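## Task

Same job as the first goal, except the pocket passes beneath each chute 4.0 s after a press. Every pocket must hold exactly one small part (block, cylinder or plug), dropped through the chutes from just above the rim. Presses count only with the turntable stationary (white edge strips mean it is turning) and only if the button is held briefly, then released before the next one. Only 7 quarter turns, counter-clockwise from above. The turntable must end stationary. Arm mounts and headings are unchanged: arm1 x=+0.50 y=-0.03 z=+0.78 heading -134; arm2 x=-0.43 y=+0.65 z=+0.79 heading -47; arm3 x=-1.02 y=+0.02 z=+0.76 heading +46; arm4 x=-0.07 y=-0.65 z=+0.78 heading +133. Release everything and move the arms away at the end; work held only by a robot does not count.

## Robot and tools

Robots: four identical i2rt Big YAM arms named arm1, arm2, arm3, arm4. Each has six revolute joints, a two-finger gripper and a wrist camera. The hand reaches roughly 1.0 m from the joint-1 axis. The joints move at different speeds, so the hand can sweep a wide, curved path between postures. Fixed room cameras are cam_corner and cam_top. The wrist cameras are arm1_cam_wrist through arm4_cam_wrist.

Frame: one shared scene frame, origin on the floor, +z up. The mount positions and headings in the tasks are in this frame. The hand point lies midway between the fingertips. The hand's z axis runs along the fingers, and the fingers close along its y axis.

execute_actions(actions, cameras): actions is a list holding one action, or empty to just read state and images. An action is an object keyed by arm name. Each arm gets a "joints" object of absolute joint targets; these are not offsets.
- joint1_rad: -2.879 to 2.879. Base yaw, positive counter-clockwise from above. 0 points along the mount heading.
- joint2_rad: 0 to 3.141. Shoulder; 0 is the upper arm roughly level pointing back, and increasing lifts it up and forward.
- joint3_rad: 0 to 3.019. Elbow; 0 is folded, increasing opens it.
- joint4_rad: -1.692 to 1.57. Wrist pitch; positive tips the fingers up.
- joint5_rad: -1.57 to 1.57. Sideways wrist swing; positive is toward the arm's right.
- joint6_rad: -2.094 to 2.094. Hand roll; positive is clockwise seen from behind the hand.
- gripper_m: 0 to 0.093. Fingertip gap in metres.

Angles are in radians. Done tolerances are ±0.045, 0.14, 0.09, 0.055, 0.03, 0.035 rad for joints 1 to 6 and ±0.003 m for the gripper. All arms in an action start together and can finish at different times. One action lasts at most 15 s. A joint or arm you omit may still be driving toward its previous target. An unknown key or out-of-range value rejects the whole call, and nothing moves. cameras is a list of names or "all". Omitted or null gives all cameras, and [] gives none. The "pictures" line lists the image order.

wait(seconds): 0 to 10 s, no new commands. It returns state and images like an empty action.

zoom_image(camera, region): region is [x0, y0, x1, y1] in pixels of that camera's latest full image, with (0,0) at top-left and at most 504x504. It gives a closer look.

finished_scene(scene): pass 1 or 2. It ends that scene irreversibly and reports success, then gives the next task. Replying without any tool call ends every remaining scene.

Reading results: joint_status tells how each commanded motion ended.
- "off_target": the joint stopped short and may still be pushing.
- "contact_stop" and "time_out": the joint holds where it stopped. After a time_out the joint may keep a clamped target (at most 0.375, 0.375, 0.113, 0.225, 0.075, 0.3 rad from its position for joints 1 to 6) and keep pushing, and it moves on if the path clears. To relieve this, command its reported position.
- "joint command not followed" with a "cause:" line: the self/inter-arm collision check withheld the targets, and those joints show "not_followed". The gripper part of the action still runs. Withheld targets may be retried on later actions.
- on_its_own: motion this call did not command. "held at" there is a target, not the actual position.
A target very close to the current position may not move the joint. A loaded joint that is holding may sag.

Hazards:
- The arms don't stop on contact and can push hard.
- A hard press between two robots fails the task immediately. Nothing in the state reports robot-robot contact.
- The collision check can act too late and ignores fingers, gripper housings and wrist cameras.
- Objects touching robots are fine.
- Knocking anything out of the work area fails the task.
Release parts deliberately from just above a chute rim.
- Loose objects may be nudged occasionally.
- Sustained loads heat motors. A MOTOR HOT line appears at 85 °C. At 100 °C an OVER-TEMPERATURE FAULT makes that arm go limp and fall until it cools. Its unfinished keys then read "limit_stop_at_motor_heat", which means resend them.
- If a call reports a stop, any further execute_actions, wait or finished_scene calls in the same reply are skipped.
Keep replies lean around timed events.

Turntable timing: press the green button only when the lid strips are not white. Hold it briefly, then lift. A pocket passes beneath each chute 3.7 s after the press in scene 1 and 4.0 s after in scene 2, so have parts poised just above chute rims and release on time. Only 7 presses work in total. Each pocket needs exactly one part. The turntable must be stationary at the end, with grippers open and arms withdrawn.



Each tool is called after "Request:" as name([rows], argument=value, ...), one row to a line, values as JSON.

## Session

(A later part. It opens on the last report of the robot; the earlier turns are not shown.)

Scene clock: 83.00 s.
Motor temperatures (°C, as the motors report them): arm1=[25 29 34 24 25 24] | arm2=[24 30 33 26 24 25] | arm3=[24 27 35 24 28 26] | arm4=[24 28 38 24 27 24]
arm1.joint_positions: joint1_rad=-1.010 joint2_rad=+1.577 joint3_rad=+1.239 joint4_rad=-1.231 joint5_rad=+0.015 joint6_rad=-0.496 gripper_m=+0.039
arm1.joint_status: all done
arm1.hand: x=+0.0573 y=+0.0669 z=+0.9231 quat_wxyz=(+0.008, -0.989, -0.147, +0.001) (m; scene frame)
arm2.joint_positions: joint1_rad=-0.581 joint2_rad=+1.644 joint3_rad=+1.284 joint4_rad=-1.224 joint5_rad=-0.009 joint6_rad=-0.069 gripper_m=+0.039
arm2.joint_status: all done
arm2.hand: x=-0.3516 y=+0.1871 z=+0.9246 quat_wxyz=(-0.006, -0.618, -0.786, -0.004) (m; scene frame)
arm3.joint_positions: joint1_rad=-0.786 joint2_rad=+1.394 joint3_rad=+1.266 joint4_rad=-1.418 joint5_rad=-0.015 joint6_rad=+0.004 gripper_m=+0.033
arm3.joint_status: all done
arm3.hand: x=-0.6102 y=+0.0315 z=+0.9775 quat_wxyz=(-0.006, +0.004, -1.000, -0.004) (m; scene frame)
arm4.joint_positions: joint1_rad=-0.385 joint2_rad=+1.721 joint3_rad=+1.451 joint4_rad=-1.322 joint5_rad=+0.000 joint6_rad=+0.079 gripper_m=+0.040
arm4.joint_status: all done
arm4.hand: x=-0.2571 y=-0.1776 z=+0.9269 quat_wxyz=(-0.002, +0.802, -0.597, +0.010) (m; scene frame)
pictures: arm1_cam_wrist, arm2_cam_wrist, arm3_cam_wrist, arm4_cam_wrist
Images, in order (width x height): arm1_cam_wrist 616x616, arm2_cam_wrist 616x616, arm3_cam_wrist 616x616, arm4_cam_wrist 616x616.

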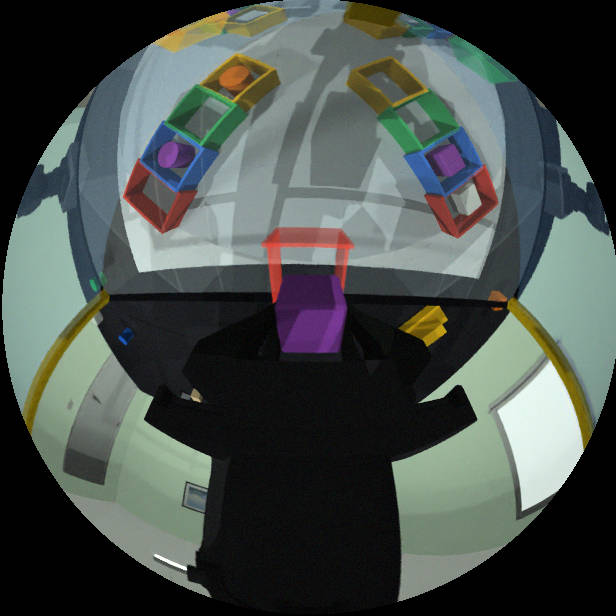

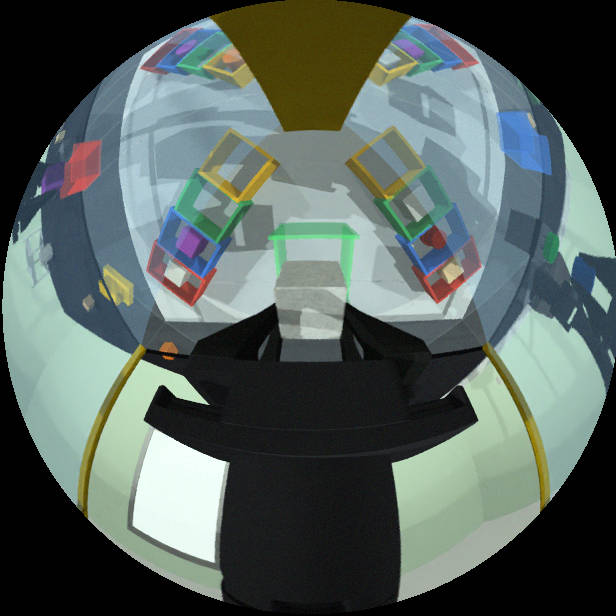

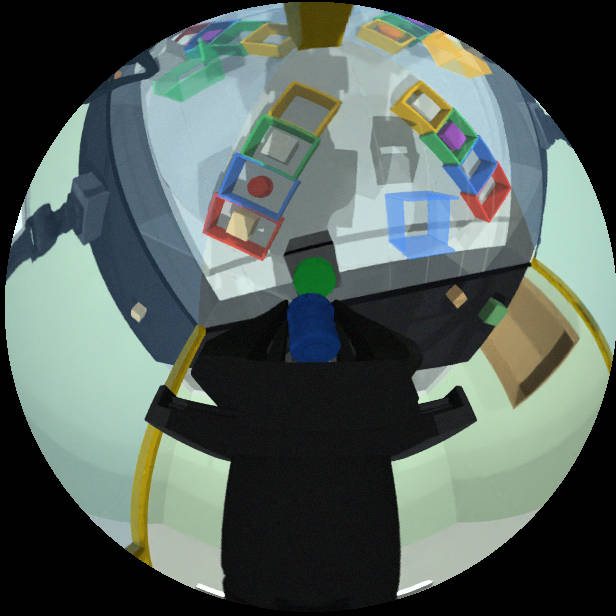

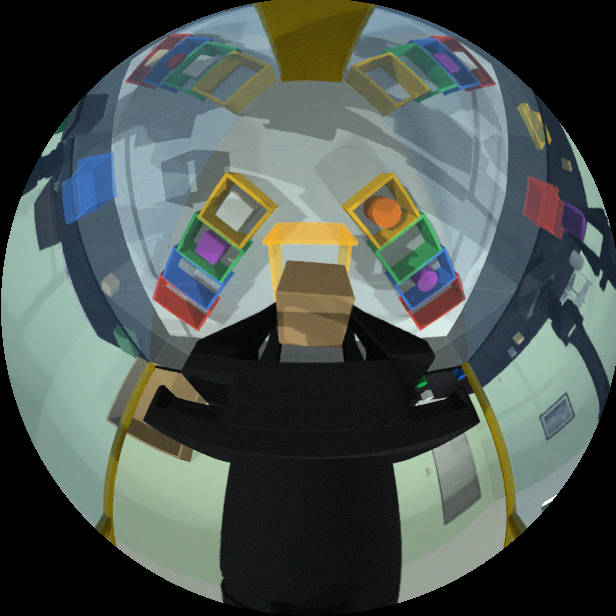

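Request:
execute_actions([
  {"arm3":{"joints":{"joint2_rad":1.43,"joint3_rad":1.11,"joint4_rad":-1.24}}},
], cameras=[])

Request:
wait(seconds=3.2)

Request:
execute_actions([
  {"arm1":{"joints":{"gripper_m":0.09}},"arm2":{"joints":{"gripper_m":0.09}}},
], cameras=[])

Request:
execute_actions([
  {"arm1":{"joints":{"joint2_rad":0.85,"joint3_rad":0.87,"joint4_rad":-1.57,"joint6_rad":0}},"arm2":{"joints":{"joint2_rad":0.85,"joint3_rad":0.88,"joint4_rad":-1.57,"joint6_rad":-0.58}},"arm3":{"joints":{"joint2_rad":1.39,"joint3_rad":1.31,"joint4_rad":-1.42}}},
], cameras=[])

Request:
execute_actions([
  {"arm1":{"joints":{"joint1_rad":0.7}},"arm2":{"joints":{"joint1_rad":-2.19}}},
], cameras=[])

Request:
execute_actions([
  {"arm1":{"joints":{"joint2_rad":1.69,"joint3_rad":1.07,"joint4_rad":-0.91}},"arm2":{"joints":{"joint2_rad":1.58,"joint4_rad":-0.86}}},
], cameras=["arm1_cam_wrist","arm2_cam_wrist","arm3_cam_wrist","cam_top"])

Scene clock: 99.20 s.
Motor temperatures (°C, as the motors report them): arm1=[25 29 34 24 25 24] | arm2=[24 30 32 26 24 25] | arm3=[24 27 36 24 28 26] | arm4=[24 29 39 24 27 24]
arm1.joint_positions: joint1_rad=-1.010 joint2_rad=+1.577 joint3_rad=+1.239 joint4_rad=-1.231 joint5_rad=+0.015 joint6_rad=-0.496 gripper_m=+0.039
arm1.joint_status: not commanded
arm1.hand: x=+0.0573 y=+0.0669 z=+0.9231 quat_wxyz=(+0.008, -0.989, -0.147, +0.001) (m; scene frame)
arm2.joint_positions: joint1_rad=-0.581 joint2_rad=+1.644 joint3_rad=+1.284 joint4_rad=-1.224 joint5_rad=-0.009 joint6_rad=-0.069 gripper_m=+0.039
arm2.joint_status: not commanded
arm2.hand: x=-0.3516 y=+0.1871 z=+0.9246 quat_wxyz=(-0.006, -0.618, -0.786, -0.004) (m; scene frame)
arm3.joint_positions: joint1_rad=-0.786 joint2_rad=+1.401 joint3_rad=+1.150 joint4_rad=-1.248 joint5_rad=-0.015 joint6_rad=+0.004 gripper_m=+0.032
arm3.joint_status: all done
arm3.hand: x=-0.6052 y=+0.0314 z=+0.9323 quat_wxyz=(-0.030, +0.004, -1.000, -0.004) (m; scene frame)
arm4.joint_positions: joint1_rad=-0.385 joint2_rad=+1.721 joint3_rad=+1.451 joint4_rad=-1.322 joint5_rad=+0.000 joint6_rad=+0.079 gripper_m=+0.040
arm4.joint_status: not commanded
arm4.hand: x=-0.2571 y=-0.1776 z=+0.9269 quat_wxyz=(-0.002, +0.802, -0.597, +0.010) (m; scene frame)
pictures: none
No camera images: the call's "cameras" was empty. Leave "cameras" out to get every camera's image.

Scene clock: 102.40 s.
Motor temperatures (°C, as the motors report them): arm1=[25 29 34 24 25 24] | arm2=[24 30 32 26 24 25] | arm3=[24 27 35 24 28 26] | arm4=[24 29 39 24 27 24]
arm1.joint_positions: joint1_rad=-1.010 joint2_rad=+1.577 joint3_rad=+1.239 joint4_rad=-1.231 joint5_rad=+0.015 joint6_rad=-0.496 gripper_m=+0.039
arm1.joint_status: not commanded
arm1.hand: x=+0.0573 y=+0.0669 z=+0.9231 quat_wxyz=(+0.008, -0.989, -0.147, +0.001) (m; scene frame)
arm2.joint_positions: joint1_rad=-0.581 joint2_rad=+1.644 joint3_rad=+1.284 joint4_rad=-1.224 joint5_rad=-0.009 joint6_rad=-0.069 gripper_m=+0.039
arm2.joint_status: not commanded
arm2.hand: x=-0.3516 y=+0.1871 z=+0.9246 quat_wxyz=(-0.006, -0.618, -0.786, -0.004) (m; scene frame)
arm3.joint_positions: joint1_rad=-0.786 joint2_rad=+1.401 joint3_rad=+1.150 joint4_rad=-1.248 joint5_rad=-0.015 joint6_rad=+0.004 gripper_m=+0.032
arm3.joint_status: all done
arm3.hand: x=-0.6052 y=+0.0314 z=+0.9323 quat_wxyz=(-0.030, +0.004, -1.000, -0.004) (m; scene frame)
arm4.joint_positions: joint1_rad=-0.385 joint2_rad=+1.721 joint3_rad=+1.451 joint4_rad=-1.322 joint5_rad=+0.000 joint6_rad=+0.079 gripper_m=+0.040
arm4.joint_status: not commanded
arm4.hand: x=-0.2571 y=-0.1776 z=+0.9269 quat_wxyz=(-0.002, +0.802, -0.597, +0.010) (m; scene frame)
wait: 3.20 s; at rest by 0.27 s
pictures: arm1_cam_wrist, arm2_cam_wrist, arm3_cam_wrist, arm4_cam_wrist, cam_corner, cam_top
Images, in order (width x height): arm1_cam_wrist 616x616, arm2_cam_wrist 616x616, arm3_cam_wrist 616x616, arm4_cam_wrist 616x616, cam_corner 672x504, cam_top 672x504.

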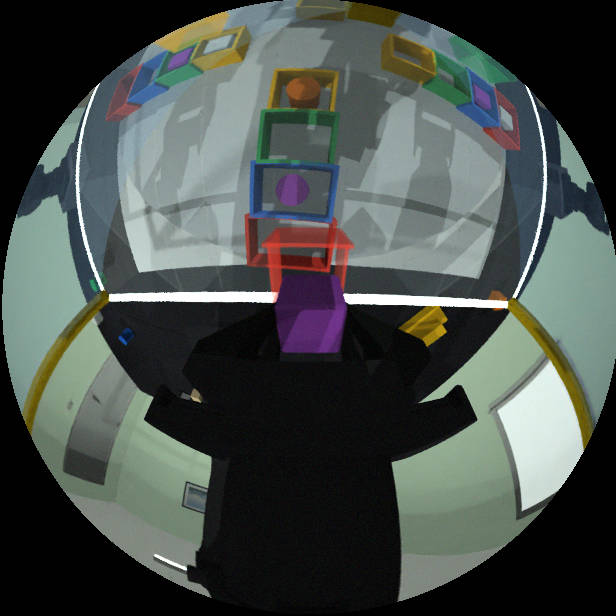

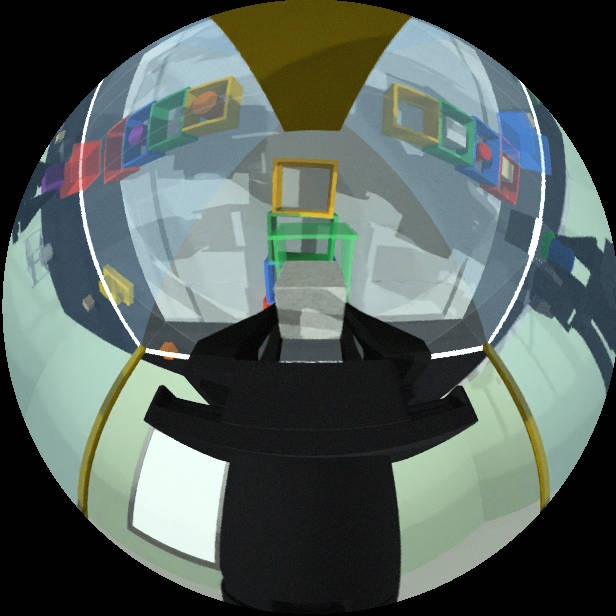

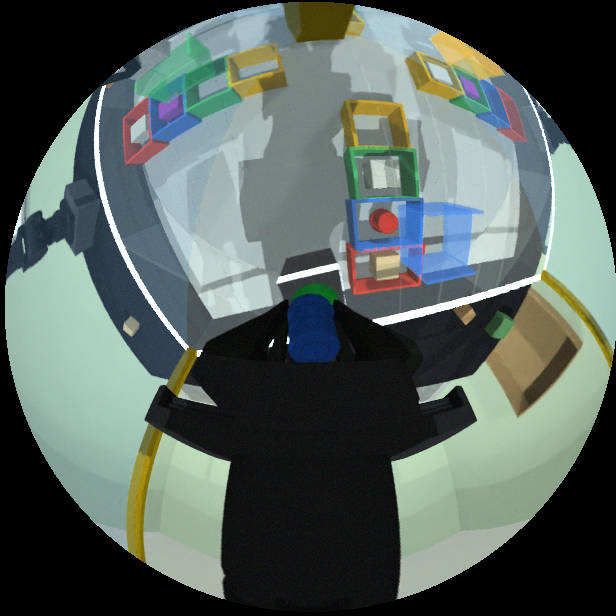

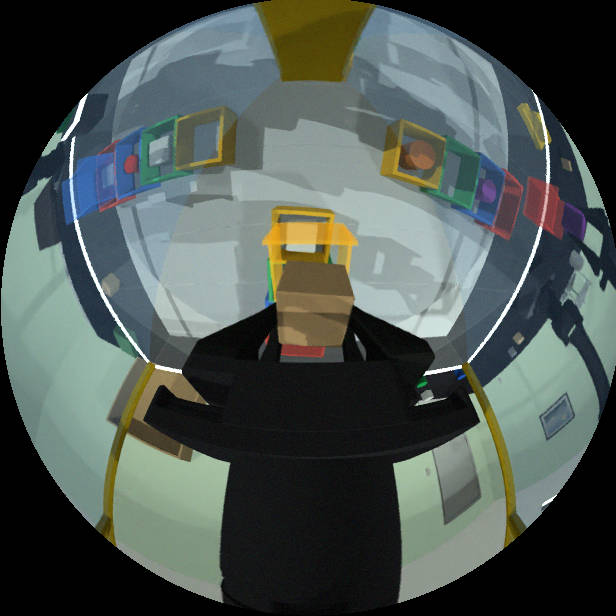

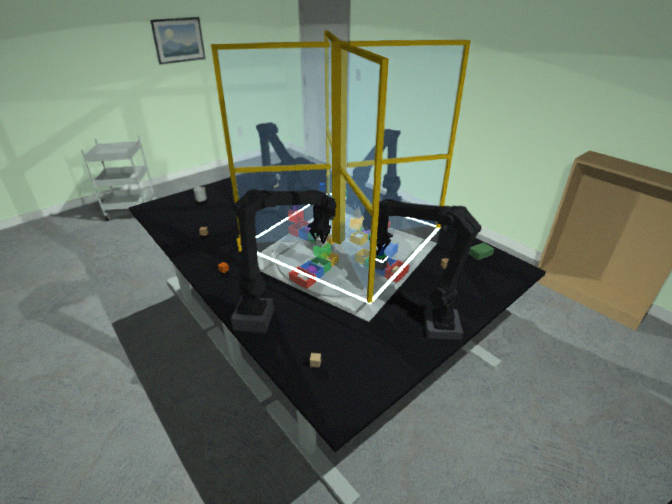

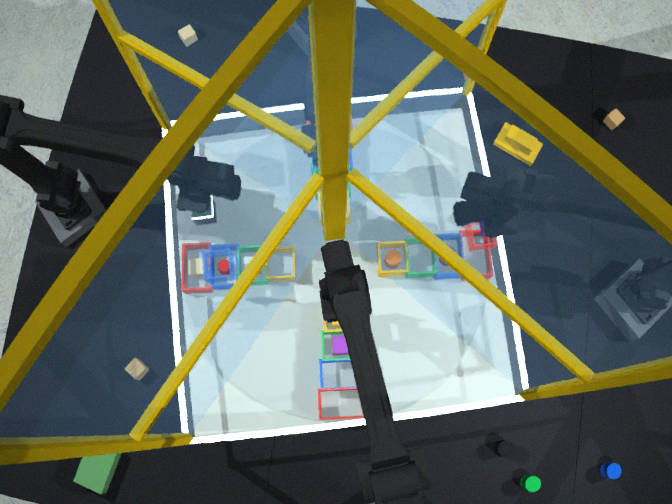

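Scene clock: 103.07 s.
Motor temperatures (°C, as the motors report them): arm1=[25 29 34 24 25 24] | arm2=[24 30 32 26 24 25] | arm3=[24 27 35 24 28 26] | arm4=[24 29 40 24 27 24]
arm1.joint_positions: joint1_rad=-1.010 joint2_rad=+1.577 joint3_rad=+1.239 joint4_rad=-1.231 joint5_rad=+0.015 joint6_rad=-0.496 gripper_m=+0.090
arm1.joint_status: all done
arm1.hand: x=+0.0573 y=+0.0669 z=+0.9231 quat_wxyz=(+0.008, -0.989, -0.147, +0.001) (m; scene frame)
arm2.joint_positions: joint1_rad=-0.581 joint2_rad=+1.644 joint3_rad=+1.284 joint4_rad=-1.224 joint5_rad=-0.009 joint6_rad=-0.069 gripper_m=+0.090
arm2.joint_status: all done
arm2.hand: x=-0.3516 y=+0.1871 z=+0.9246 quat_wxyz=(-0.006, -0.618, -0.786, -0.004) (m; scene frame)
arm3.joint_positions: joint1_rad=-0.786 joint2_rad=+1.401 joint3_rad=+1.150 joint4_rad=-1.248 joint5_rad=-0.015 joint6_rad=+0.004 gripper_m=+0.032
arm3.joint_status: not commanded
arm3.hand: x=-0.6052 y=+0.0314 z=+0.9323 quat_wxyz=(-0.030, +0.004, -1.000, -0.004) (m; scene frame)
arm4.joint_positions: joint1_rad=-0.385 joint2_rad=+1.721 joint3_rad=+1.451 joint4_rad=-1.322 joint5_rad=+0.000 joint6_rad=+0.079 gripper_m=+0.040
arm4.joint_status: not commanded
arm4.hand: x=-0.2571 y=-0.1776 z=+0.9269 quat_wxyz=(-0.002, +0.802, -0.597, +0.010) (m; scene frame)
pictures: none
No camera images: the call's "cameras" was empty. Leave "cameras" out to get every camera's image.

Scene clock: 104.60 s.
Motor temperatures (°C, as the motors report them): arm1=[25 29 34 24 25 24] | arm2=[24 30 32 26 24 25] | arm3=[24 27 35 24 28 26] | arm4=[24 29 40 24 27 24]
arm1.joint_positions: joint1_rad=-1.010 joint2_rad=+0.841 joint3_rad=+0.871 joint4_rad=-1.563 joint5_rad=+0.015 joint6_rad=-0.018 gripper_m=+0.090
arm1.joint_status: all done
arm1.hand: x=+0.2949 y=+0.0189 z=+1.0094 quat_wxyz=(+0.009, -0.996, +0.091, +0.020) (m; scene frame)
arm2.joint_positions: joint1_rad=-0.581 joint2_rad=+0.843 joint3_rad=+0.889 joint4_rad=-1.558 joint5_rad=-0.009 joint6_rad=-0.567 gripper_m=+0.090
arm2.joint_status: all done
arm2.hand: x=-0.3954 y=+0.4399 z=+1.0285 quat_wxyz=(-0.026, -0.405, -0.914, +0.027) (m; scene frame)
arm3.joint_positions: joint1_rad=-0.786 joint2_rad=+1.398 joint3_rad=+1.264 joint4_rad=-1.411 joint5_rad=-0.015 joint6_rad=+0.004 gripper_m=+0.032
arm3.joint_status: all done
arm3.hand: x=-0.6089 y=+0.0317 z=+0.9754 quat_wxyz=(-0.006, +0.004, -1.000, -0.004) (m; scene frame)
arm4.joint_positions: joint1_rad=-0.385 joint2_rad=+1.721 joint3_rad=+1.451 joint4_rad=-1.322 joint5_rad=+0.000 joint6_rad=+0.079 gripper_m=+0.040
arm4.joint_status: not commanded
arm4.hand: x=-0.2571 y=-0.1776 z=+0.9269 quat_wxyz=(-0.002, +0.802, -0.597, +0.010) (m; scene frame)
pictures: none
No camera images: the call's "cameras" was empty. Leave "cameras" out to get every camera's image.

Scene clock: 106.43 s.
Motor temperatures (°C, as the motors report them): arm1=[25 29 34 24 25 24] | arm2=[24 30 32 26 24 25] | arm3=[24 27 36 24 28 26] | arm4=[24 29 40 24 27 24]
arm1.joint_positions: joint1_rad=+0.689 joint2_rad=+0.845 joint3_rad=+0.871 joint4_rad=-1.563 joint5_rad=+0.015 joint6_rad=-0.015 gripper_m=+0.090
arm1.joint_status: all done
arm1.hand: x=+0.4830 y=-0.2366 z=+1.0080 quat_wxyz=(-0.005, -0.727, -0.687, +0.019) (m; scene frame)
arm2.joint_positions: joint1_rad=-2.180 joint2_rad=+0.843 joint3_rad=+0.889 joint4_rad=-1.558 joint5_rad=-0.009 joint6_rad=-0.569 gripper_m=+0.090
arm2.joint_status: all done
arm2.hand: x=-0.6475 y=+0.6217 z=+1.0240 quat_wxyz=(-0.006, -0.937, -0.348, +0.029) (m; scene frame)
arm3.joint_positions: joint1_rad=-0.786 joint2_rad=+1.398 joint3_rad=+1.264 joint4_rad=-1.411 joint5_rad=-0.015 joint6_rad=+0.004 gripper_m=+0.032
arm3.joint_status: not commanded
arm3.hand: x=-0.6089 y=+0.0317 z=+0.9754 quat_wxyz=(-0.006, +0.004, -1.000, -0.004) (m; scene frame)
arm4.joint_positions: joint1_rad=-0.385 joint2_rad=+1.721 joint3_rad=+1.451 joint4_rad=-1.322 joint5_rad=+0.000 joint6_rad=+0.079 gripper_m=+0.040
arm4.joint_status: not commanded
arm4.hand: x=-0.2571 y=-0.1776 z=+0.9269 quat_wxyz=(-0.002, +0.802, -0.597, +0.010) (m; scene frame)
pictures: none
No camera images: the call's "cameras" was empty. Leave "cameras" out to get every camera's image.

Scene clock: 107.87 s.
Motor temperatures (°C, as the motors report them): arm1=[25 29 34 24 25 24] | arm2=[24 30 32 26 24 25] | arm3=[24 27 36 24 28 26] | arm4=[24 29 40 24 27 24]
arm1.joint_positions: joint1_rad=+0.689 joint2_rad=+1.698 joint3_rad=+1.059 joint4_rad=-0.921 joint5_rad=+0.015 joint6_rad=-0.015 gripper_m=+0.090
arm1.joint_status: all done
arm1.hand: x=+0.4653 y=-0.4711 z=+0.8089 quat_wxyz=(+0.003, -0.727, -0.687, +0.011) (m; scene frame)
arm2.joint_positions: joint1_rad=-2.180 joint2_rad=+1.575 joint3_rad=+0.884 joint4_rad=-0.875 joint5_rad=-0.009 joint6_rad=-0.569 gripper_m=+0.090
arm2.joint_status: all done
arm2.hand: x=-0.8144 y=+0.5947 z=+0.8122 quat_wxyz=(-0.012, -0.938, -0.348, +0.002) (m; scene frame)
arm3.joint_positions: joint1_rad=-0.786 joint2_rad=+1.398 joint3_rad=+1.264 joint4_rad=-1.411 joint5_rad=-0.015 joint6_rad=+0.004 gripper_m=+0.032
arm3.joint_status: not commanded
arm3.hand: x=-0.6089 y=+0.0317 z=+0.9754 quat_wxyz=(-0.006, +0.004, -1.000, -0.004) (m; scene frame)
arm4.joint_positions: joint1_rad=-0.385 joint2_rad=+1.721 joint3_rad=+1.451 joint4_rad=-1.322 joint5_rad=+0.000 joint6_rad=+0.079 gripper_m=+0.040
arm4.joint_status: not commanded
arm4.hand: x=-0.2571 y=-0.1776 z=+0.9269 quat_wxyz=(-0.002, +0.802, -0.597, +0.010) (m; scene frame)
pictures: arm1_cam_wrist, arm2_cam_wrist, arm3_cam_wrist, cam_top
Images, in order (width x height): arm1_cam_wrist 616x616, arm2_cam_wrist 616x616, arm3_cam_wrist 616x616, cam_top 672x504.

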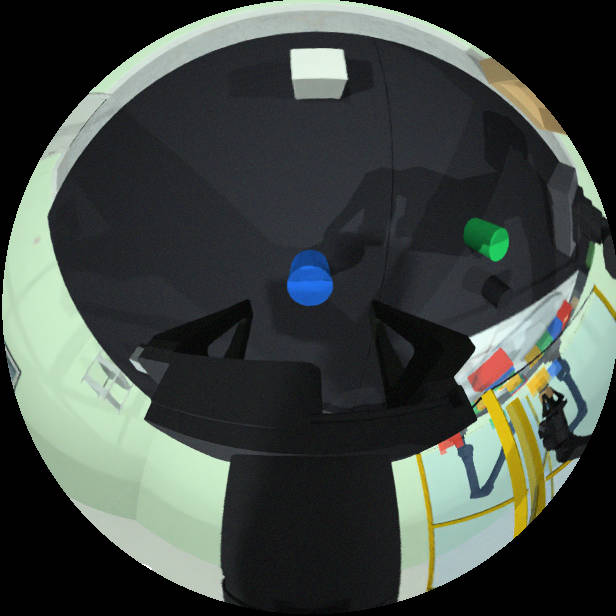

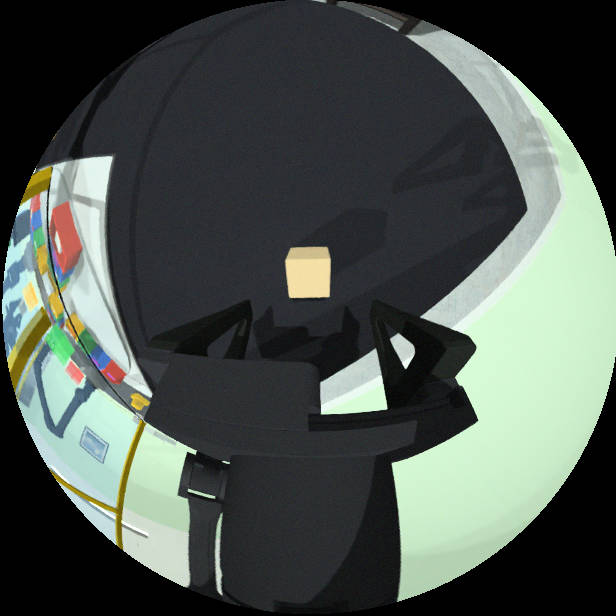

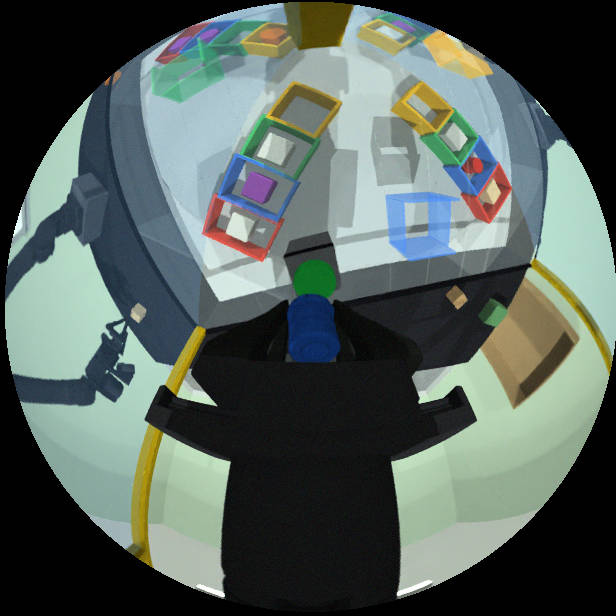

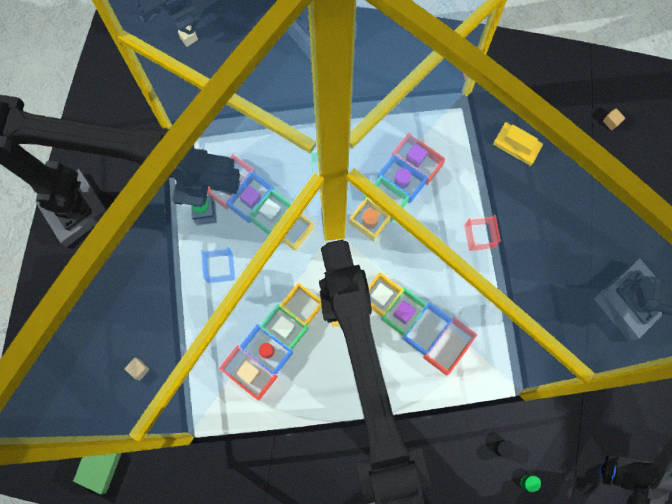

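Request:
execute_actions([
  {"arm1":{"joints":{"joint2_rad":1.81,"joint3_rad":1.02,"joint4_rad":-0.77}},"arm2":{"joints":{"joint2_rad":1.715,"joint3_rad":0.84,"joint4_rad":-0.68}}},
], cameras=["arm1_cam_wrist","arm2_cam_wrist","cam_top"])

Scene clock: 143.07 s.
Motor temperatures (°C, as the motors report them): arm1=[25 30 33 24 25 24] | arm2=[24 30 31 26 24 25] | arm3=[24 27 37 24 28 26] | arm4=[24 29 41 24 27 24]
arm1.joint_positions: joint1_rad=+0.689 joint2_rad=+1.818 joint3_rad=+1.014 joint4_rad=-0.781 joint5_rad=+0.015 joint6_rad=-0.015 gripper_m=+0.090
arm1.joint_status: all done
arm1.hand: x=+0.4654 y=-0.4666 z=+0.7451 quat_wxyz=(+0.012, -0.727, -0.687, +0.001) (m; scene frame)
arm2.joint_positions: joint1_rad=-2.180 joint2_rad=+1.717 joint3_rad=+0.842 joint4_rad=-0.696 joint5_rad=-0.009 joint6_rad=-0.569 gripper_m=+0.090
arm2.joint_status: all done
arm2.hand: x=-0.8158 y=+0.5935 z=+0.7485 quat_wxyz=(-0.012, -0.937, -0.348, +0.000) (m; scene frame)
arm3.joint_positions: joint1_rad=-0.786 joint2_rad=+1.398 joint3_rad=+1.264 joint4_rad=-1.411 joint5_rad=-0.015 joint6_rad=+0.004 gripper_m=+0.032
arm3.joint_status: not commanded
arm3.hand: x=-0.6089 y=+0.0317 z=+0.9754 quat_wxyz=(-0.006, +0.004, -1.000, -0.004) (m; scene frame)
arm4.joint_positions: joint1_rad=-0.385 joint2_rad=+1.721 joint3_rad=+1.451 joint4_rad=-1.322 joint5_rad=+0.000 joint6_rad=+0.079 gripper_m=+0.040
arm4.joint_status: not commanded
arm4.hand: x=-0.2571 y=-0.1776 z=+0.9269 quat_wxyz=(-0.002, +0.802, -0.597, +0.010) (m; scene frame)
pictures: arm1_cam_wrist, arm2_cam_wrist, cam_top
Images, in order (width x height): arm1_cam_wrist 616x616, arm2_cam_wrist 616x616, cam_top 672x504.

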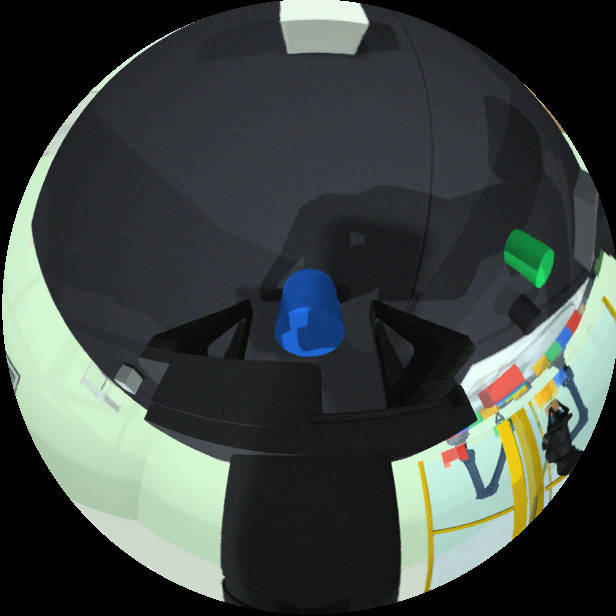

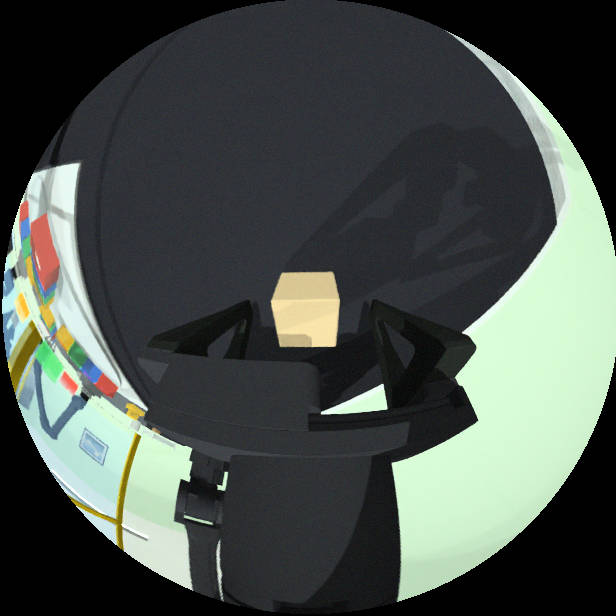

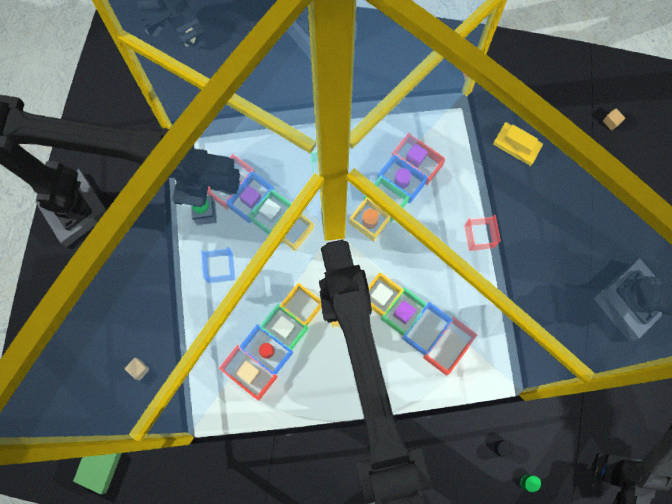

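Request:
execute_actions([
  {"arm1":{"joints":{"gripper_m":0.015}},"arm2":{"joints":{"gripper_m":0.02}}},
], cameras=[])

Request:
execute_actions([
  {"arm1":{"joints":{"joint2_rad":0.85,"joint3_rad":0.9,"joint4_rad":-1.57}},"arm2":{"joints":{"joint2_rad":0.85,"joint3_rad":0.9,"joint4_rad":-1.57}},"arm3":{"joints":{"joint1_rad":-1.075,"joint2_rad":1.6,"joint3_rad":1.39,"joint4_rad":-1.31,"joint6_rad":-0.5}}},
], cameras=["arm3_cam_wrist"])

Request:
execute_actions([
  {"arm1":{"joints":{"joint1_rad":-1.02,"joint6_rad":-0.5}},"arm2":{"joints":{"joint1_rad":-0.571,"joint6_rad":-0.07}}},
], cameras=[])

Request:
execute_actions([
  {"arm1":{"joints":{"joint2_rad":1.56,"joint3_rad":1.285,"joint4_rad":-1.235}},"arm2":{"joints":{"joint2_rad":1.635,"joint3_rad":1.34,"joint4_rad":-1.22}}},
], cameras=["arm1_cam_wrist","arm2_cam_wrist"])

Scene clock: 155.30 s.
Motor temperatures (°C, as the motors report them): arm1=[25 30 33 24 25 24] | arm2=[24 30 31 26 24 25] | arm3=[24 27 37 24 28 26] | arm4=[24 30 41 24 27 24]
arm1.joint_positions: joint1_rad=+0.689 joint2_rad=+1.818 joint3_rad=+1.014 joint4_rad=-0.781 joint5_rad=+0.015 joint6_rad=-0.015 gripper_m=+0.039
arm1.joint_status: gripper_m off_target (ended at +0.039, target +0.015)
arm1.hand: x=+0.4654 y=-0.4666 z=+0.7451 quat_wxyz=(+0.012, -0.727, -0.687, +0.001) (m; scene frame)
arm2.joint_positions: joint1_rad=-2.180 joint2_rad=+1.717 joint3_rad=+0.842 joint4_rad=-0.696 joint5_rad=-0.009 joint6_rad=-0.569 gripper_m=+0.039
arm2.joint_status: gripper_m off_target (ended at +0.039, target +0.020)
arm2.hand: x=-0.8159 y=+0.5935 z=+0.7485 quat_wxyz=(-0.012, -0.937, -0.348, +0.000) (m; scene frame)
arm3.joint_positions: joint1_rad=-0.786 joint2_rad=+1.398 joint3_rad=+1.264 joint4_rad=-1.411 joint5_rad=-0.015 joint6_rad=+0.004 gripper_m=+0.032
arm3.joint_status: not commanded
arm3.hand: x=-0.6089 y=+0.0317 z=+0.9754 quat_wxyz=(-0.006, +0.004, -1.000, -0.004) (m; scene frame)
arm4.joint_positions: joint1_rad=-0.385 joint2_rad=+1.721 joint3_rad=+1.451 joint4_rad=-1.322 joint5_rad=+0.000 joint6_rad=+0.079 gripper_m=+0.040
arm4.joint_status: not commanded
arm4.hand: x=-0.2571 y=-0.1776 z=+0.9269 quat_wxyz=(-0.002, +0.802, -0.597, +0.010) (m; scene frame)
pictures: none
No camera images: the call's "cameras" was empty. Leave "cameras" out to get every camera's image.

Scene clock: 156.83 s.
Motor temperatures (°C, as the motors report them): arm1=[25 30 33 24 25 24] | arm2=[24 30 31 26 24 25] | arm3=[24 27 37 24 28 26] | arm4=[24 30 41 24 27 24]
arm1.joint_positions: joint1_rad=+0.689 joint2_rad=+0.845 joint3_rad=+0.889 joint4_rad=-1.561 joint5_rad=+0.015 joint6_rad=-0.015 gripper_m=+0.039
arm1.joint_status: all done
arm1.hand: x=+0.4827 y=-0.2412 z=+1.0150 quat_wxyz=(-0.011, -0.727, -0.687, +0.026) (m; scene frame)
arm2.joint_positions: joint1_rad=-2.180 joint2_rad=+0.846 joint3_rad=+0.865 joint4_rad=-1.556 joint5_rad=-0.009 joint6_rad=-0.569 gripper_m=+0.039
arm2.joint_status: all done
arm2.hand: x=-0.6427 y=+0.6223 z=+1.0141 quat_wxyz=(-0.009, -0.937, -0.348, +0.017) (m; scene frame)
arm3.joint_positions: joint1_rad=-1.076 joint2_rad=+1.614 joint3_rad=+1.359 joint4_rad=-1.315 joint5_rad=-0.013 joint6_rad=-0.489 gripper_m=+0.032
arm3.joint_status: all done
arm3.hand: x=-0.5601 y=-0.1047 z=+0.9206 quat_wxyz=(+0.004, +0.105, -0.994, -0.003) (m; scene frame)
arm4.joint_positions: joint1_rad=-0.385 joint2_rad=+1.721 joint3_rad=+1.451 joint4_rad=-1.322 joint5_rad=+0.000 joint6_rad=+0.079 gripper_m=+0.040
arm4.joint_status: not commanded
arm4.hand: x=-0.2571 y=-0.1776 z=+0.9269 quat_wxyz=(-0.002, +0.802, -0.597, +0.010) (m; scene frame)
pictures: arm3_cam_wrist
Images, in order (width x height): arm3_cam_wrist 616x616.

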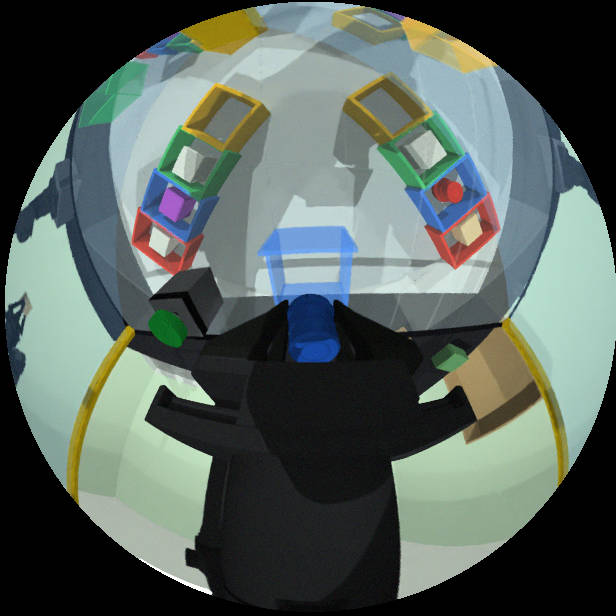

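Scene clock: 158.70 s.
Motor temperatures (°C, as the motors report them): arm1=[25 30 33 24 25 24] | arm2=[24 30 31 26 24 25] | arm3=[24 27 37 24 28 26] | arm4=[24 30 41 24 27 24]
arm1.joint_positions: joint1_rad=-1.010 joint2_rad=+0.845 joint3_rad=+0.889 joint4_rad=-1.561 joint5_rad=+0.015 joint6_rad=-0.482 gripper_m=+0.039
arm1.joint_status: all done
arm1.hand: x=+0.2901 y=+0.0198 z=+1.0157 quat_wxyz=(+0.016, -0.990, -0.141, +0.025) (m; scene frame)
arm2.joint_positions: joint1_rad=-0.581 joint2_rad=+0.846 joint3_rad=+0.865 joint4_rad=-1.556 joint5_rad=-0.009 joint6_rad=-0.083 gripper_m=+0.039
arm2.joint_status: all done
arm2.hand: x=-0.3961 y=+0.4445 z=+1.0184 quat_wxyz=(-0.023, -0.612, -0.790, +0.012) (m; scene frame)
arm3.joint_positions: joint1_rad=-1.076 joint2_rad=+1.614 joint3_rad=+1.359 joint4_rad=-1.315 joint5_rad=-0.013 joint6_rad=-0.490 gripper_m=+0.032
arm3.joint_status: not commanded
arm3.hand: x=-0.5601 y=-0.1047 z=+0.9206 quat_wxyz=(+0.004, +0.105, -0.994, -0.003) (m; scene frame)
arm4.joint_positions: joint1_rad=-0.385 joint2_rad=+1.721 joint3_rad=+1.451 joint4_rad=-1.322 joint5_rad=+0.000 joint6_rad=+0.079 gripper_m=+0.040
arm4.joint_status: not commanded
arm4.hand: x=-0.2571 y=-0.1776 z=+0.9269 quat_wxyz=(-0.002, +0.802, -0.597, +0.010) (m; scene frame)
pictures: none
No camera images: the call's "cameras" was empty. Leave "cameras" out to get every camera's image.

Scene clock: 160.30 s.
Motor temperatures (°C, as the motors report them): arm1=[25 30 33 24 25 24] | arm2=[24 30 32 26 24 25] | arm3=[24 27 37 24 28 26] | arm4=[24 30 41 24 27 24]
arm1.joint_positions: joint1_rad=-1.010 joint2_rad=+1.566 joint3_rad=+1.260 joint4_rad=-1.240 joint5_rad=+0.015 joint6_rad=-0.483 gripper_m=+0.039
arm1.joint_status: all done
arm1.hand: x=+0.0521 y=+0.0679 z=+0.9357 quat_wxyz=(+0.012, -0.990, -0.141, +0.012) (m; scene frame)
arm2.joint_positions: joint1_rad=-0.581 joint2_rad=+1.645 joint3_rad=+1.309 joint4_rad=-1.228 joint5_rad=-0.009 joint6_rad=-0.083 gripper_m=+0.039
arm2.joint_status: all done
arm2.hand: x=-0.3502 y=+0.1792 z=+0.9329 quat_wxyz=(-0.013, -0.612, -0.790, +0.002) (m; scene frame)
arm3.joint_positions: joint1_rad=-1.076 joint2_rad=+1.614 joint3_rad=+1.359 joint4_rad=-1.315 joint5_rad=-0.013 joint6_rad=-0.490 gripper_m=+0.032
arm3.joint_status: not commanded
arm3.hand: x=-0.5601 y=-0.1047 z=+0.9206 quat_wxyz=(+0.004, +0.105, -0.994, -0.003) (m; scene frame)
arm4.joint_positions: joint1_rad=-0.385 joint2_rad=+1.721 joint3_rad=+1.451 joint4_rad=-1.322 joint5_rad=+0.000 joint6_rad=+0.079 gripper_m=+0.040
arm4.joint_status: not commanded
arm4.hand: x=-0.2571 y=-0.1776 z=+0.9269 quat_wxyz=(-0.002, +0.802, -0.597, +0.010) (m; scene frame)
pictures: arm1_cam_wrist, arm2_cam_wrist
Images, in order (width x height): arm1_cam_wrist 616x616, arm2_cam_wrist 616x616.

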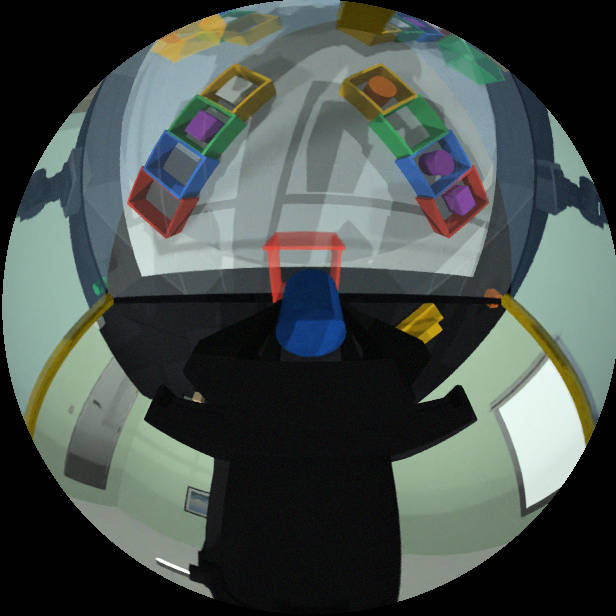

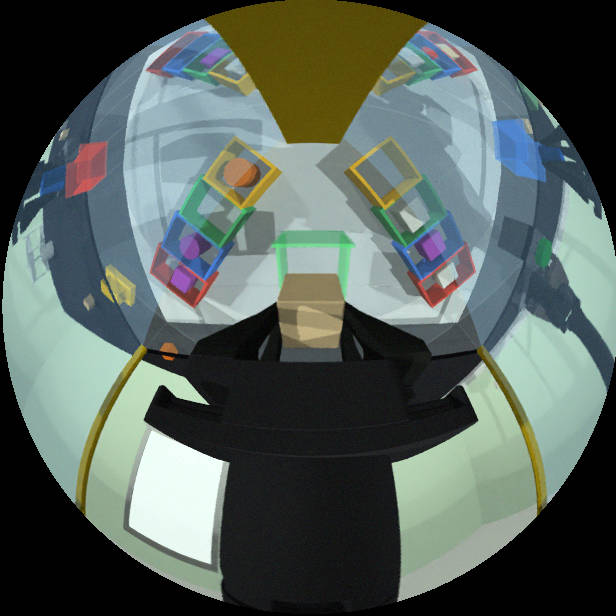

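Request:
execute_actions([
  {"arm1":{"joints":{"joint3_rad":1.245}},"arm2":{"joints":{"joint3_rad":1.295}},"arm3":{"joints":{"joint1_rad":-0.785,"joint2_rad":1.39,"joint3_rad":1.28,"joint4_rad":-1.42,"joint6_rad":0}}},
], cameras=["arm1_cam_wrist","arm2_cam_wrist","arm3_cam_wrist"])

Scene clock: 169.87 s.
Motor temperatures (°C, as the motors report them): arm1=[25 30 34 24 25 24] | arm2=[24 30 33 26 24 25] | arm3=[24 28 37 24 28 26] | arm4=[24 30 42 24 27 24]
arm1.joint_positions: joint1_rad=-1.010 joint2_rad=+1.566 joint3_rad=+1.243 joint4_rad=-1.240 joint5_rad=+0.015 joint6_rad=-0.483 gripper_m=+0.039
arm1.joint_status: all done
arm1.hand: x=+0.0580 y=+0.0666 z=+0.9295 quat_wxyz=(+0.009, -0.990, -0.141, +0.004) (m; scene frame)
arm2.joint_positions: joint1_rad=-0.581 joint2_rad=+1.645 joint3_rad=+1.303 joint4_rad=-1.228 joint5_rad=-0.009 joint6_rad=-0.083 gripper_m=+0.039
arm2.joint_status: all done
arm2.hand: x=-0.3505 y=+0.1814 z=+0.9307 quat_wxyz=(-0.010, -0.612, -0.790, +0.000) (m; scene frame)
arm3.joint_positions: joint1_rad=-0.782 joint2_rad=+1.381 joint3_rad=+1.281 joint4_rad=-1.413 joint5_rad=-0.016 joint6_rad=-0.011 gripper_m=+0.032
arm3.joint_status: all done
arm3.hand: x=-0.6059 y=+0.0337 z=+0.9883 quat_wxyz=(-0.022, +0.013, -1.000, -0.005) (m; scene frame)
arm4.joint_positions: joint1_rad=-0.385 joint2_rad=+1.721 joint3_rad=+1.451 joint4_rad=-1.322 joint5_rad=+0.000 joint6_rad=+0.079 gripper_m=+0.040
arm4.joint_status: not commanded
arm4.hand: x=-0.2571 y=-0.1776 z=+0.9269 quat_wxyz=(-0.002, +0.802, -0.597, +0.010) (m; scene frame)
pictures: arm1_cam_wrist, arm2_cam_wrist, arm3_cam_wrist
Images, in order (width x height): arm1_cam_wrist 616x616, arm2_cam_wrist 616x616, arm3_cam_wrist 616x616.

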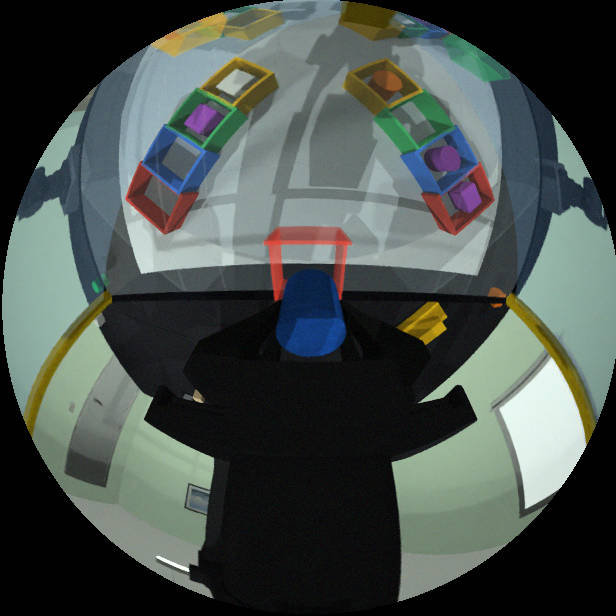

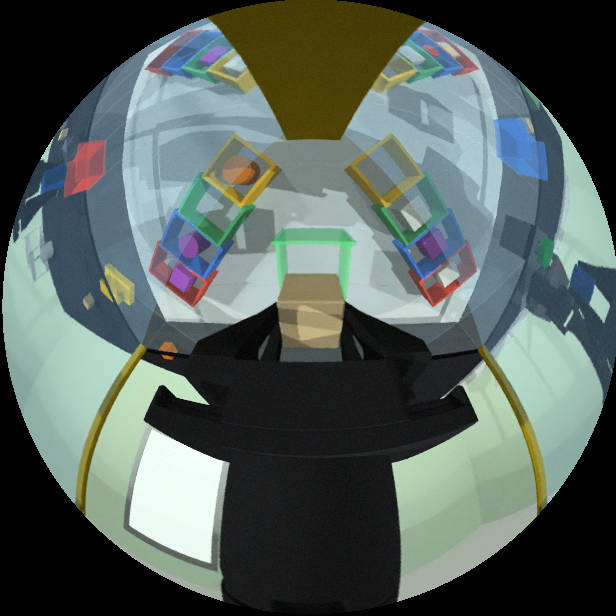

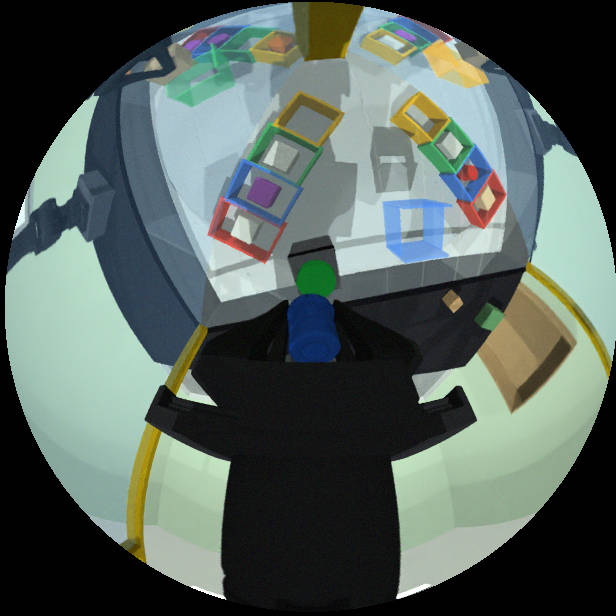

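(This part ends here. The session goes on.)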